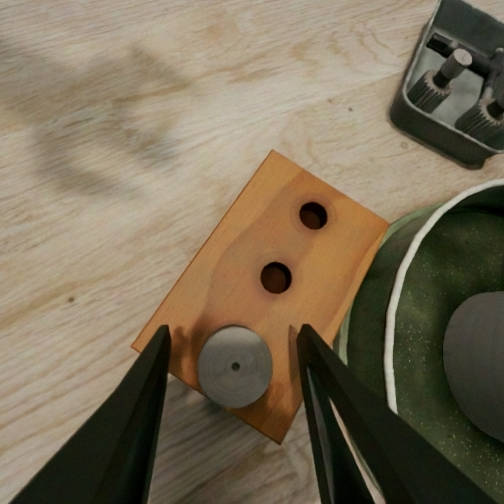

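Emit:
execute_actions(actions=[{"rows":[[-0.9,0.8,1.2,-0.8,0,0,1,1.038,0.09,0.15,-0.69,0,0,0.2],[-0.9,0.8,1.2,-0.8,0,0,1,1.038,0.09,0.15,-0.69,0,0,0.2],[-0.9,0.8,1.2,-0.8,0,0,1,1.038,0.09,0.15,-0.69,0,0,0.2],[-0.9,0.8,1.2,-0.8,0,0,1,1.038,0.09,0.15,-0.69,0,0,0.1],[-0.9,0.8,1.2,-0.8,0,0,1,1.038,0.09,0.15,-0.69,0,0,0.0],[-0.9,0.8,1.2,-0.8,0,0,1,1.038,0.09,0.15,-0.69,0,0,-0.1],[-0.9,0.8,1.2,-0.8,0,0,1,1.038,0.09,0.15,-0.69,0,0,-0.2],[-0.9,0.8,1.2,-0.8,0,0,1,1.038,0.09,0.15,-0.69,0,0,-0.25],[-0.9,0.8,1.2,-0.8,0,0,1,1.038,0.09,0.15,-0.69,0,0,-0.3],[-0.9,0.8,1.2,-0.8,0,0,1,1.038,0.09,0.15,-0.69,0,0,-0.34],[-0.9,0.8,1.2,-0.8,0,0,1,1.038,0.09,0.15,-0.69,0,0,-0.38],[-0.9,0.8,1.2,-0.8,0,0,1,1.038,0.09,0.15,-0.69,0,0,-0.42],[-0.9,0.8,1.2,-0.8,0,0,1,1.038,0.09,0.15,-0.69,0,0,-0.48]],"steps":15}])

Scene clock: 333.67 s of 4200.00 s.
left_arm: end_effector_position=(+0.1430, +0.0469, +0.3610) grip_measured=+1.000 end_effector_quat_wxyz=(+0.495, +0.368, +0.749, -0.243) | right_arm: end_effector_position=(+0.1210, -0.1364, +0.0713) grip_measured=-0.412 end_effector_quat_wxyz=(+0.386, -0.454, +0.770, +0.226)
Joint positions: left_arm=[-0.893  0.802  1.2   -0.8    0.005  0.003  0.094] | right_arm=[ 1.03   0.113  0.163 -0.694 -0.003 -0.005  0.028]
Joint velocities: left_arm=[-0.007  0.007 -0.012  0.022  0.022 -0.022  0.   ] | right_arm=[ 0.002 -0.007 -0.002 -0.022  0.007 -0.095  0.   ]
Steps of this call (steps 1 to 90: nothing new was sent; then 11.57 s passed at rest; steps 91 to 105: all 15 steps of this action). Readings (joint positions):
91: left_arm=[-0.893 0.802 1.200 -0.800 0.005 0.003] | right_arm=[1.030 0.144 0.176 -0.694 -0.003 -0.005]
92: left_arm=[-0.893 0.802 1.200 -0.800 0.005 0.003] | right_arm=[1.030 0.139 0.174 -0.694 -0.003 -0.005]
94: left_arm=[-0.893 0.802 1.200 -0.800 0.005 0.003] | right_arm=[1.030 0.120 0.167 -0.694 -0.003 -0.005]
98: left_arm=[-0.893 0.802 1.200 -0.800 0.005 0.003] | right_arm=[1.030 0.113 0.163 -0.694 -0.003 -0.005]
105: the state above

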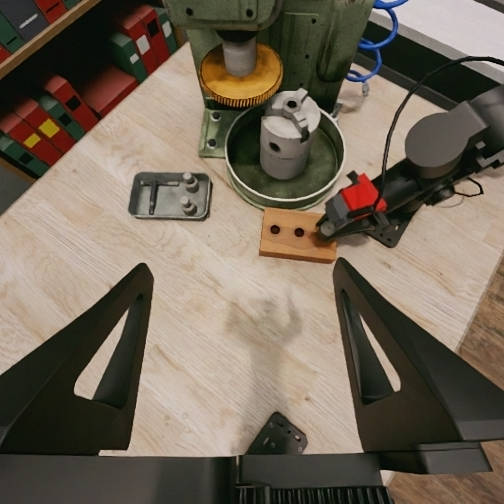

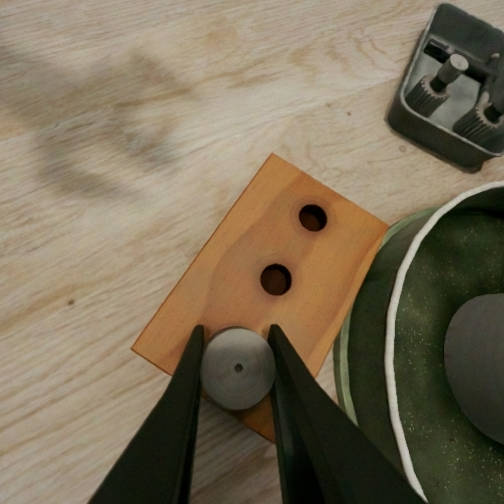

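Emit:
execute_actions(actions=[{"rows":[[-0.9,0.8,1.2,-0.8,0,0,1,1.038,0.122,0.195,-0.685,0,0,-0.48],[-0.9,0.8,1.2,-0.8,0,0,1,1.038,0.127,0.202,-0.687,0,0,-0.48],[-0.9,0.8,1.2,-0.8,0,0,1,1.038,0.132,0.209,-0.689,0,0,-0.48],[-0.9,0.8,1.2,-0.8,0,0,1,1.038,0.137,0.216,-0.691,0,0,-0.48],[-0.9,0.8,1.2,-0.8,0,0,1,1.038,0.142,0.223,-0.693,0,0,-0.48],[-0.9,0.8,1.2,-0.8,0,0,1,1.038,0.147,0.23,-0.695,0,0,-0.48],[-0.9,0.8,1.2,-0.8,0,0,1,1.038,0.152,0.237,-0.697,0,0,-0.48],[-0.9,0.8,1.2,-0.8,0,0,1,1.038,0.157,0.244,-0.699,0,0,-0.48],[-0.9,0.8,1.2,-0.8,0,0,1,1.038,0.162,0.251,-0.701,0,0,-0.48],[-0.9,0.8,1.2,-0.8,0,0,1,1.038,0.167,0.258,-0.703,0,0,-0.48],[-0.9,0.8,1.2,-0.8,0,0,1,1.038,0.172,0.265,-0.705,0,0,-0.48],[-0.9,0.8,1.2,-0.8,0,0,1,1.038,0.177,0.272,-0.707,0,0,-0.48],[-0.9,0.8,1.2,-0.8,0,0,1,1.038,0.182,0.28,-0.709,0,0,-0.48],[-0.9,0.8,1.2,-0.8,0,0,1,1.038,0.19,0.29,-0.712,0,0,-0.48],[-0.9,0.8,1.2,-0.8,0,0,1,1.038,0.2,0.305,-0.716,0,0,-0.48]],"steps":15}], pictures=false)

Emit:
execute_actions(actions=[{"rows":[[-0.9,0.8,1.2,-0.8,0,0,1,1.038,0.22,0.34,-0.73,0,0,-0.48],[-0.9,0.8,1.2,-0.8,0,0,1,1.038,0.24,0.375,-0.745,0,0,-0.48],[-0.9,0.8,1.2,-0.8,0,0,1,1.038,0.26,0.41,-0.76,0,0,-0.48],[-0.9,0.8,1.2,-0.8,0,0,1,1.038,0.28,0.445,-0.775,0,0,-0.48],[-0.9,0.8,1.2,-0.8,0,0,1,1.038,0.30,0.48,-0.79,0,0,-0.48],[-0.9,0.8,1.2,-0.8,0,0,1,1.038,0.32,0.515,-0.805,0,0,-0.48],[-0.9,0.8,1.2,-0.8,0,0,1,1.038,0.34,0.55,-0.82,0,0,-0.48],[-0.9,0.8,1.2,-0.8,0,0,1,1.038,0.36,0.585,-0.835,0,0,-0.48],[-0.9,0.8,1.2,-0.8,0,0,1,1.038,0.38,0.62,-0.85,0,0,-0.48],[-0.9,0.8,1.2,-0.8,0,0,1,1.038,0.40,0.655,-0.865,0,0,-0.48],[-0.9,0.8,1.2,-0.8,0,0,1,1.0,0.42,0.69,-0.88,0,0,-0.48],[-0.9,0.8,1.2,-0.8,0,0,1,0.96,0.44,0.725,-0.895,0,0,-0.48],[-0.9,0.8,1.2,-0.8,0,0,1,0.92,0.46,0.76,-0.91,0,0,-0.48],[-0.9,0.8,1.2,-0.8,0,0,1,0.88,0.48,0.79,-0.92,0,0,-0.48],[-0.9,0.8,1.2,-0.8,0,0,1,0.84,0.49,0.805,-0.925,0,0,-0.48]],"steps":15}], pictures=false)

Emit:
execute_actions(actions=[{"rows":[[-0.9,0.8,1.2,-0.8,0,0,1,0.80,0.49,0.805,-0.925,0,0,-0.48],[-0.9,0.8,1.2,-0.8,0,0,1,0.755,0.49,0.805,-0.925,0,0,-0.48],[-0.9,0.8,1.2,-0.8,0,0,1,0.71,0.49,0.805,-0.925,0,0,-0.48],[-0.9,0.8,1.2,-0.8,0,0,1,0.665,0.49,0.805,-0.925,0,0,-0.48],[-0.9,0.8,1.2,-0.8,0,0,1,0.62,0.49,0.805,-0.925,0,0,-0.48],[-0.9,0.8,1.2,-0.8,0,0,1,0.575,0.49,0.805,-0.925,0,0,-0.48],[-0.9,0.8,1.2,-0.8,0,0,1,0.53,0.49,0.805,-0.925,0,0,-0.48],[-0.9,0.8,1.2,-0.8,0,0,1,0.485,0.49,0.805,-0.925,0,0,-0.48],[-0.9,0.8,1.2,-0.8,0,0,1,0.44,0.49,0.805,-0.925,0,0,-0.48],[-0.9,0.8,1.2,-0.8,0,0,1,0.395,0.49,0.805,-0.925,0,0,-0.48],[-0.9,0.8,1.2,-0.8,0,0,1,0.35,0.49,0.805,-0.925,0,0,-0.48],[-0.9,0.8,1.2,-0.8,0,0,1,0.305,0.49,0.805,-0.925,0,0,-0.48],[-0.9,0.8,1.2,-0.8,0,0,1,0.26,0.49,0.805,-0.925,0,0,-0.48],[-0.9,0.8,1.2,-0.8,0,0,1,0.22,0.49,0.805,-0.925,0,0,-0.48],[-0.9,0.8,1.2,-0.8,0,0,1,0.19,0.49,0.805,-0.925,0,0,-0.48]],"steps":15}], pictures=false)

Emit:
execute_actions(actions=[{"steps":15}])

Scene clock: 369.47 s of 4200.00 s.
left_arm: end_effector_position=(+0.1430, +0.0469, +0.3610) grip_measured=+1.000 end_effector_quat_wxyz=(+0.495, +0.368, +0.749, -0.243) | right_arm: end_effector_position=(+0.1210, -0.1365, +0.0924) grip_measured=-0.412 end_effector_quat_wxyz=(+0.383, -0.455, +0.772, +0.225)
Joint positions: left_arm=[-0.893  0.802  1.2   -0.8    0.005  0.003  0.094] | right_arm=[ 1.03   0.179  0.25  -0.721 -0.003 -0.005  0.028]
Joint velocities: left_arm=[-0.017  0.017 -0.012 -0.037 -0.037 -0.007  0.   ] | right_arm=[ 0.007  0.227  0.286 -0.168 -0.007  0.007 -0.   ]
Steps of this call (steps 1 to 15: the robot went on to your last target; steps 16 to 90: nothing new was sent; then 32.30 s passed at rest; steps 91 to 105: all 15 steps of this action). Readings (joint positions):
91: left_arm=[-0.893 0.802 1.200 -0.800 0.005 0.003] | right_arm=[1.030 0.113 0.163 -0.694 -0.003 -0.005]
92: left_arm=[-0.893 0.802 1.200 -0.800 0.005 0.003] | right_arm=[1.030 0.113 0.164 -0.694 -0.003 -0.005]
94: left_arm=[-0.893 0.802 1.200 -0.800 0.005 0.003] | right_arm=[1.030 0.120 0.169 -0.697 -0.003 -0.005]
98: left_arm=[-0.893 0.802 1.200 -0.800 0.005 0.003] | right_arm=[1.030 0.142 0.194 -0.704 -0.003 -0.005]
105: the state above

Scene clock: 369.97 s of 4200.00 s.
left_arm: end_effector_position=(+0.1430, +0.0469, +0.3610) grip_measured=+1.000 end_effector_quat_wxyz=(+0.495, +0.368, +0.749, -0.243) | right_arm: end_effector_position=(+0.1449, -0.1420, +0.2188) grip_measured=-0.412 end_effector_quat_wxyz=(+0.412, -0.405, +0.788, +0.212)
Joint positions: left_arm=[-0.893  0.802  1.2   -0.8    0.005  0.003  0.094] | right_arm=[ 0.911  0.458  0.738 -0.887 -0.007 -0.005  0.028]
Joint velocities: left_arm=[ 0.002  0.002  0.002  0.037 -0.007  0.007  0.   ] | right_arm=[-1.14   0.471  0.794 -0.139 -0.066  0.066 -0.   ]
Steps of this call (steps 1 to 15: all 15 steps of this action). Readings (joint positions):
1: left_arm=[-0.893 0.802 1.200 -0.800 0.005 0.003] | right_arm=[1.030 0.189 0.264 -0.729 -0.003 -0.005]
2: left_arm=[-0.893 0.802 1.200 -0.800 0.005 0.003] | right_arm=[1.030 0.205 0.285 -0.742 -0.003 -0.005]
4: left_arm=[-0.893 0.802 1.200 -0.800 0.005 0.003] | right_arm=[1.030 0.244 0.345 -0.769 -0.003 -0.005]
8: left_arm=[-0.893 0.802 1.200 -0.800 0.005 0.003] | right_arm=[1.030 0.322 0.494 -0.809 -0.003 -0.005]
15: the state above

Scene clock: 370.47 s of 4200.00 s.
left_arm: end_effector_position=(+0.1430, +0.0469, +0.3610) grip_measured=+1.000 end_effector_quat_wxyz=(+0.495, +0.368, +0.749, -0.243) | right_arm: end_effector_position=(+0.2191, -0.2527, +0.2227) grip_measured=-0.412 end_effector_quat_wxyz=(+0.446, -0.128, +0.884, +0.062)
Joint positions: left_arm=[-0.893  0.802  1.2   -0.8    0.005  0.003  0.094] | right_arm=[ 0.254  0.48   0.78  -0.936  0.001 -0.005  0.028]
Joint velocities: left_arm=[-0.017  0.007  0.007 -0.007 -0.007 -0.051  0.   ] | right_arm=[-1.087 -0.012  0.012  0.007  0.007  0.022 -0.002]
Steps of this call (steps 1 to 15: all 15 steps of this action). Readings (joint positions):
1: left_arm=[-0.893 0.802 1.200 -0.800 0.005 0.003] | right_arm=[0.871 0.471 0.759 -0.890 -0.007 -0.005]
2: left_arm=[-0.893 0.802 1.200 -0.800 0.005 0.003] | right_arm=[0.830 0.477 0.773 -0.890 -0.006 -0.005]
4: left_arm=[-0.893 0.802 1.200 -0.800 0.005 0.003] | right_arm=[0.743 0.480 0.780 -0.895 -0.005 -0.005]
8: left_arm=[-0.893 0.802 1.200 -0.800 0.005 0.003] | right_arm=[0.563 0.480 0.780 -0.922 -0.002 -0.005]
15: the state above

Scene clock: 370.97 s of 4200.00 s.
left_arm: end_effector_position=(+0.1430, +0.0469, +0.3610) grip_measured=+1.000 end_effector_quat_wxyz=(+0.495, +0.368, +0.749, -0.243) | right_arm: end_effector_position=(+0.2215, -0.2647, +0.2218) grip_measured=-0.412 end_effector_quat_wxyz=(+0.446, -0.102, +0.888, +0.047)
Joint positions: left_arm=[-0.893  0.802  1.2   -0.8    0.005  0.003  0.094] | right_arm=[ 0.198  0.48   0.78  -0.941  0.007 -0.005  0.028]
Joint velocities: left_arm=[-0.032 -0.022 -0.002  0.022 -0.022 -0.037  0.   ] | right_arm=[ 0.002  0.002  0.007 -0.007  0.007 -0.066 -0.001]
Steps of this call (steps 1 to 15: the robot went on to your last target). Readings (joint positions):
1: left_arm=[-0.893 0.802 1.200 -0.800 0.005 0.003] | right_arm=[0.224 0.480 0.780 -0.937 0.004 -0.005]
2: left_arm=[-0.893 0.802 1.200 -0.800 0.005 0.003] | right_arm=[0.207 0.480 0.780 -0.937 0.006 -0.005]
4: left_arm=[-0.893 0.802 1.200 -0.800 0.005 0.003] | right_arm=[0.199 0.480 0.780 -0.939 0.007 -0.005]
8: left_arm=[-0.893 0.802 1.200 -0.800 0.005 0.003] | right_arm=[0.198 0.480 0.780 -0.940 0.007 -0.005]
15: the state above

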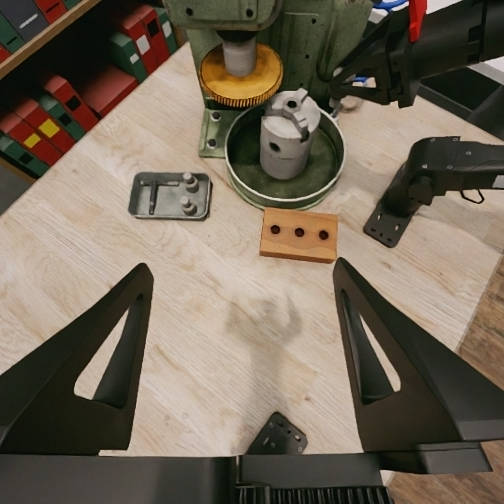

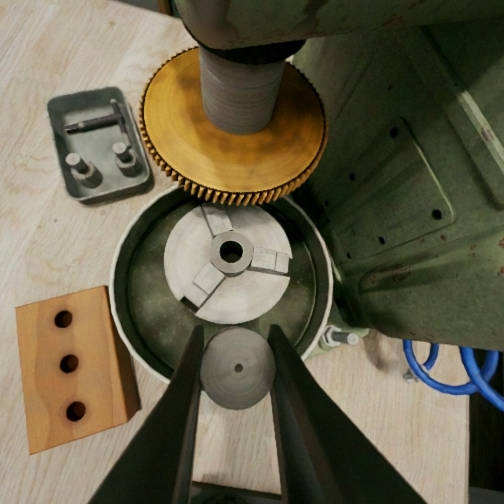

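Emit:
execute_actions(actions=[{"rows":[[-0.9,0.8,1.2,-0.8,0,0,1,0.2,0.51,0.78,-0.88,-0.01,0,-0.48],[-0.9,0.8,1.2,-0.8,0,0,1,0.2,0.53,0.775,-0.855,-0.01,0,-0.48],[-0.9,0.8,1.2,-0.8,0,0,1,0.2,0.55,0.77,-0.83,-0.01,0,-0.48],[-0.9,0.8,1.2,-0.8,0,0,1,0.2,0.57,0.765,-0.805,-0.01,0,-0.48],[-0.9,0.8,1.2,-0.8,0,0,1,0.2,0.59,0.76,-0.78,-0.01,0,-0.48],[-0.9,0.8,1.2,-0.8,0,0,1,0.2,0.61,0.755,-0.755,-0.01,0,-0.48],[-0.9,0.8,1.2,-0.8,0,0,1,0.2,0.63,0.75,-0.73,-0.01,0,-0.48],[-0.9,0.8,1.2,-0.8,0,0,1,0.2,0.65,0.745,-0.705,-0.01,0,-0.48],[-0.9,0.8,1.2,-0.8,0,0,1,0.2,0.665,0.74,-0.685,-0.01,0,-0.48],[-0.9,0.8,1.2,-0.8,0,0,1,0.2,0.68,0.737,-0.675,-0.01,0,-0.48]],"steps":15}], pictures=false)

Emit:
execute_actions(actions=[{"steps":20}])

Scene clock: 384.37 s of 4200.00 s.
left_arm: end_effector_position=(+0.1430, +0.0469, +0.3610) grip_measured=+1.000 end_effector_quat_wxyz=(+0.495, +0.368, +0.749, -0.243) | right_arm: end_effector_position=(+0.2672, -0.2525, +0.2020) grip_measured=-0.412 end_effector_quat_wxyz=(+0.427, -0.105, +0.897, +0.049)
Joint positions: left_arm=[-0.893  0.802  1.2   -0.8    0.005  0.003  0.094] | right_arm=[ 0.198  0.68   0.738 -0.741 -0.002 -0.005  0.028]
Joint velocities: left_arm=[-0.012  0.007  0.007  0.037 -0.037 -0.007  0.   ] | right_arm=[-0.012  0.022  0.017  0.007 -0.022  0.007 -0.   ]
Steps of this call (steps 1 to 15: the robot went on to your last target; steps 16 to 90: nothing new was sent; then 9.90 s passed at rest; steps 91 to 105: all 15 steps of this action). Readings (joint positions):
91: left_arm=[-0.893 0.802 1.200 -0.800 0.005 0.003] | right_arm=[0.198 0.483 0.780 -0.940 0.006 -0.005]
92: left_arm=[-0.893 0.802 1.200 -0.800 0.005 0.003] | right_arm=[0.198 0.491 0.780 -0.934 0.004 -0.005]
94: left_arm=[-0.893 0.802 1.200 -0.800 0.005 0.003] | right_arm=[0.198 0.523 0.780 -0.911 0.001 -0.005]
98: left_arm=[-0.893 0.802 1.200 -0.800 0.005 0.003] | right_arm=[0.198 0.609 0.762 -0.829 -0.001 -0.005]
105: the state above

Scene clock: 385.03 s of 4200.00 s.
left_arm: end_effector_position=(+0.1430, +0.0469, +0.3610) grip_measured=+1.000 end_effector_quat_wxyz=(+0.495, +0.368, +0.749, -0.243) | right_arm: end_effector_position=(+0.2672, -0.2524, +0.2021) grip_measured=-0.412 end_effector_quat_wxyz=(+0.427, -0.105, +0.897, +0.049)
Joint positions: left_arm=[-0.893  0.802  1.2   -0.8    0.005  0.003  0.094] | right_arm=[ 0.198  0.68   0.738 -0.74  -0.002 -0.005  0.028]
Joint velocities: left_arm=[-0.007  0.002 -0.017  0.066  0.022 -0.037  0.   ] | right_arm=[ 0.007  0.007 -0.002 -0.037 -0.007 -0.095 -0.   ]
Steps of this call (steps 1 to 15: the robot went on to your last target; steps 16 to 20: nothing new was sent). Readings (joint positions):
1: left_arm=[-0.893 0.802 1.200 -0.800 0.005 0.003] | right_arm=[0.198 0.680 0.738 -0.740 -0.002 -0.005]
2: left_arm=[-0.893 0.802 1.200 -0.800 0.005 0.003] | right_arm=[0.198 0.680 0.738 -0.740 -0.002 -0.005]
4: left_arm=[-0.893 0.802 1.200 -0.800 0.005 0.003] | right_arm=[0.198 0.680 0.738 -0.740 -0.002 -0.005]
8: left_arm=[-0.893 0.802 1.200 -0.800 0.005 0.003] | right_arm=[0.198 0.680 0.738 -0.740 -0.002 -0.005]
20: the state above
All arms were judged still, so your last target was given up. Only a new action makes them travel on or press farther. Fingers that are still opening or closing keep moving.

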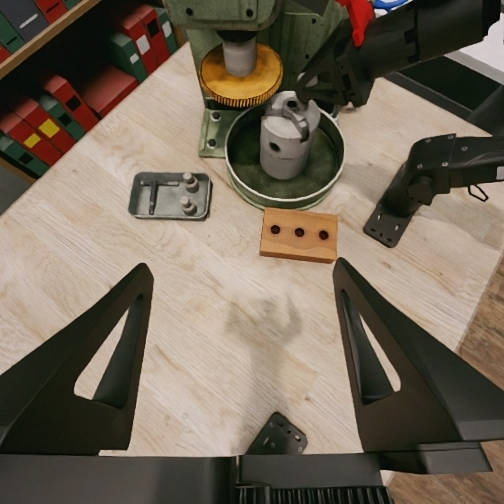

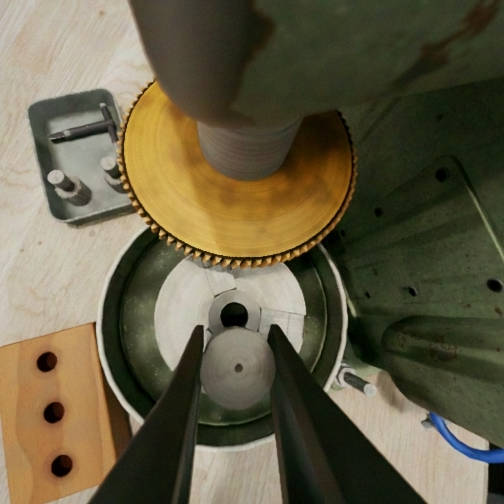

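Emit:
zoom_image(camera="cam_left_wrist", region=[190, 0, 410, 200])

Region (190, 0, 410, 200) of cam_left_wrist's 504x504 image, scaled by 2.291, with more detail than that image has; it fills the top 458 rows of this view, and the rest is white.

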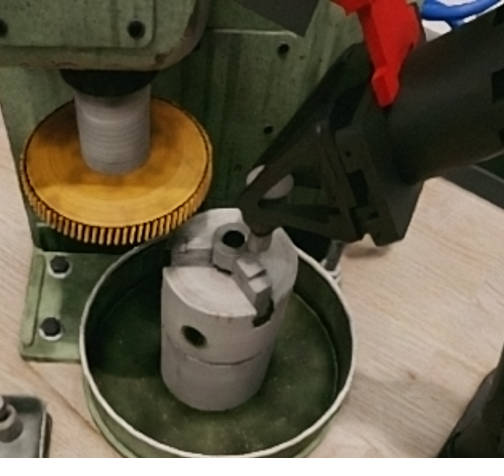

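Emit:
execute_actions(actions=[{"rows":[[-0.9,0.8,1.2,-0.8,0,0,1,0.2,0.68,0.77,-0.74,-0.01,0,-0.48],[-0.9,0.8,1.2,-0.8,0,0,1,0.2,0.68,0.78,-0.755,-0.01,0,-0.48],[-0.9,0.8,1.2,-0.8,0,0,1,0.2,0.68,0.79,-0.765,-0.01,0,-0.48],[-0.9,0.8,1.2,-0.8,0,0,1,0.2,0.68,0.80,-0.775,-0.01,0,-0.48],[-0.9,0.8,1.2,-0.8,0,0,1,0.2,0.68,0.81,-0.785,-0.01,0,-0.48],[-0.9,0.8,1.2,-0.8,0,0,1,0.2,0.68,0.82,-0.79,-0.01,0,-0.48],[-0.9,0.8,1.2,-0.8,0,0,1,0.2,0.68,0.83,-0.795,-0.01,0,-0.48],[-0.9,0.8,1.2,-0.8,0,0,1,0.2,0.68,0.84,-0.795,-0.01,0,-0.48],[-0.9,0.8,1.2,-0.8,0,0,1,0.2,0.68,0.85,-0.795,-0.01,0,-0.48],[-0.9,0.8,1.2,-0.8,0,0,1,0.2,0.69,0.85,-0.78,-0.01,0,-0.48],[-0.9,0.8,1.2,-0.8,0,0,1,0.2,0.70,0.85,-0.76,-0.01,0,-0.48],[-0.9,0.8,1.2,-0.8,0,0,1,0.2,0.70,0.85,-0.74,-0.01,0,-0.48],[-0.9,0.8,1.2,-0.8,0,0,1,0.2,0.70,0.85,-0.73,-0.01,0,-0.48]],"steps":15}], pictures=false)

Emit:
execute_actions(actions=[{"steps":20}])

Emit:
zoom_image(camera="cam_left_wrist", region=[190, 0, 410, 200])

Scene clock: 406.17 s of 4200.00 s.
left_arm: end_effector_position=(+0.1430, +0.0469, +0.3610) grip_measured=+1.000 end_effector_quat_wxyz=(+0.495, +0.368, +0.749, -0.243) | right_arm: end_effector_position=(+0.2684, -0.2522, +0.2279) grip_measured=-0.412 end_effector_quat_wxyz=(+0.442, -0.105, +0.889, +0.050)
Joint positions: left_arm=[-0.893  0.802  1.2   -0.8    0.005  0.003  0.094] | right_arm=[ 0.198  0.691  0.82  -0.777 -0.002 -0.005  0.028]
Joint velocities: left_arm=[ 0.007  0.007 -0.012 -0.081 -0.051 -0.007  0.   ] | right_arm=[-0.007  0.061  0.022  0.11  -0.007  0.022  0.001]
Steps of this call (steps 1 to 90: nothing new was sent; then 17.63 s passed at rest; steps 91 to 105: all 15 steps of this action). Readings (joint positions):
91: left_arm=[-0.893 0.802 1.200 -0.800 0.005 0.003] | right_arm=[0.198 0.680 0.738 -0.742 -0.002 -0.005]
92: left_arm=[-0.893 0.802 1.200 -0.800 0.005 0.003] | right_arm=[0.198 0.680 0.740 -0.747 -0.002 -0.005]
94: left_arm=[-0.893 0.802 1.200 -0.800 0.005 0.003] | right_arm=[0.198 0.680 0.748 -0.764 -0.002 -0.005]
98: left_arm=[-0.893 0.802 1.200 -0.800 0.005 0.003] | right_arm=[0.198 0.680 0.785 -0.796 -0.002 -0.005]
105: the state above

Scene clock: 406.83 s of 4200.00 s.
left_arm: end_effector_position=(+0.1430, +0.0469, +0.3610) grip_measured=+1.000 end_effector_quat_wxyz=(+0.495, +0.368, +0.749, -0.243) | right_arm: end_effector_position=(+0.2696, -0.2519, +0.2282) grip_measured=-0.412 end_effector_quat_wxyz=(+0.443, -0.105, +0.889, +0.051)
Joint positions: left_arm=[-0.893  0.802  1.2   -0.8    0.005  0.003  0.094] | right_arm=[ 0.198  0.694  0.82  -0.771 -0.002 -0.005  0.028]
Joint velocities: left_arm=[ 0.007 -0.002  0.002 -0.007 -0.11  -0.007  0.   ] | right_arm=[-0.012 -0.002  0.007 -0.051 -0.051  0.081  0.   ]
Steps of this call (steps 1 to 15: the robot went on to your last target; steps 16 to 20: nothing new was sent). Readings (joint positions):
1: left_arm=[-0.893 0.802 1.200 -0.800 0.005 0.003] | right_arm=[0.198 0.693 0.820 -0.776 -0.002 -0.005]
2: left_arm=[-0.893 0.802 1.200 -0.800 0.005 0.003] | right_arm=[0.198 0.694 0.820 -0.774 -0.002 -0.005]
4: left_arm=[-0.893 0.802 1.200 -0.800 0.005 0.003] | right_arm=[0.198 0.694 0.820 -0.774 -0.002 -0.005]
8: left_arm=[-0.893 0.802 1.200 -0.800 0.005 0.003] | right_arm=[0.198 0.694 0.820 -0.772 -0.002 -0.005]
20: the state above
All arms were judged still, so your last target was given up. Only a new action makes them travel on or press farther. Fingers that are still opening or closing keep moving.

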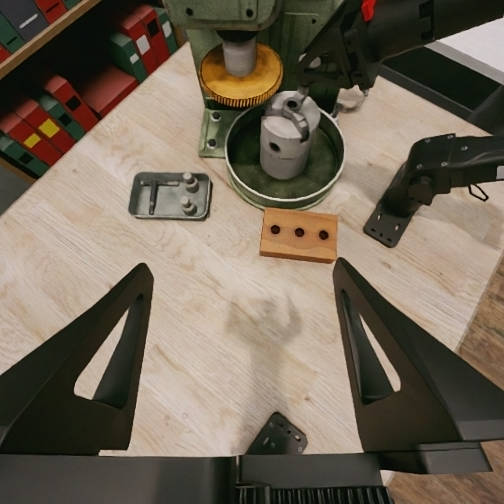

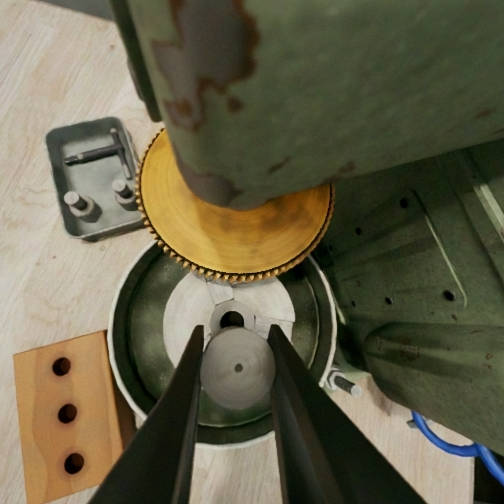

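Region (190, 0, 410, 200) of cam_left_wrist's 504x504 image, scaled by 2.291, with more detail than that image has; it fills the top 458 rows of this view, and the rest is white.

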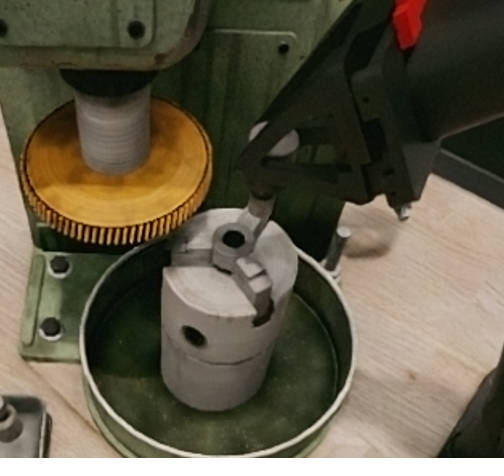

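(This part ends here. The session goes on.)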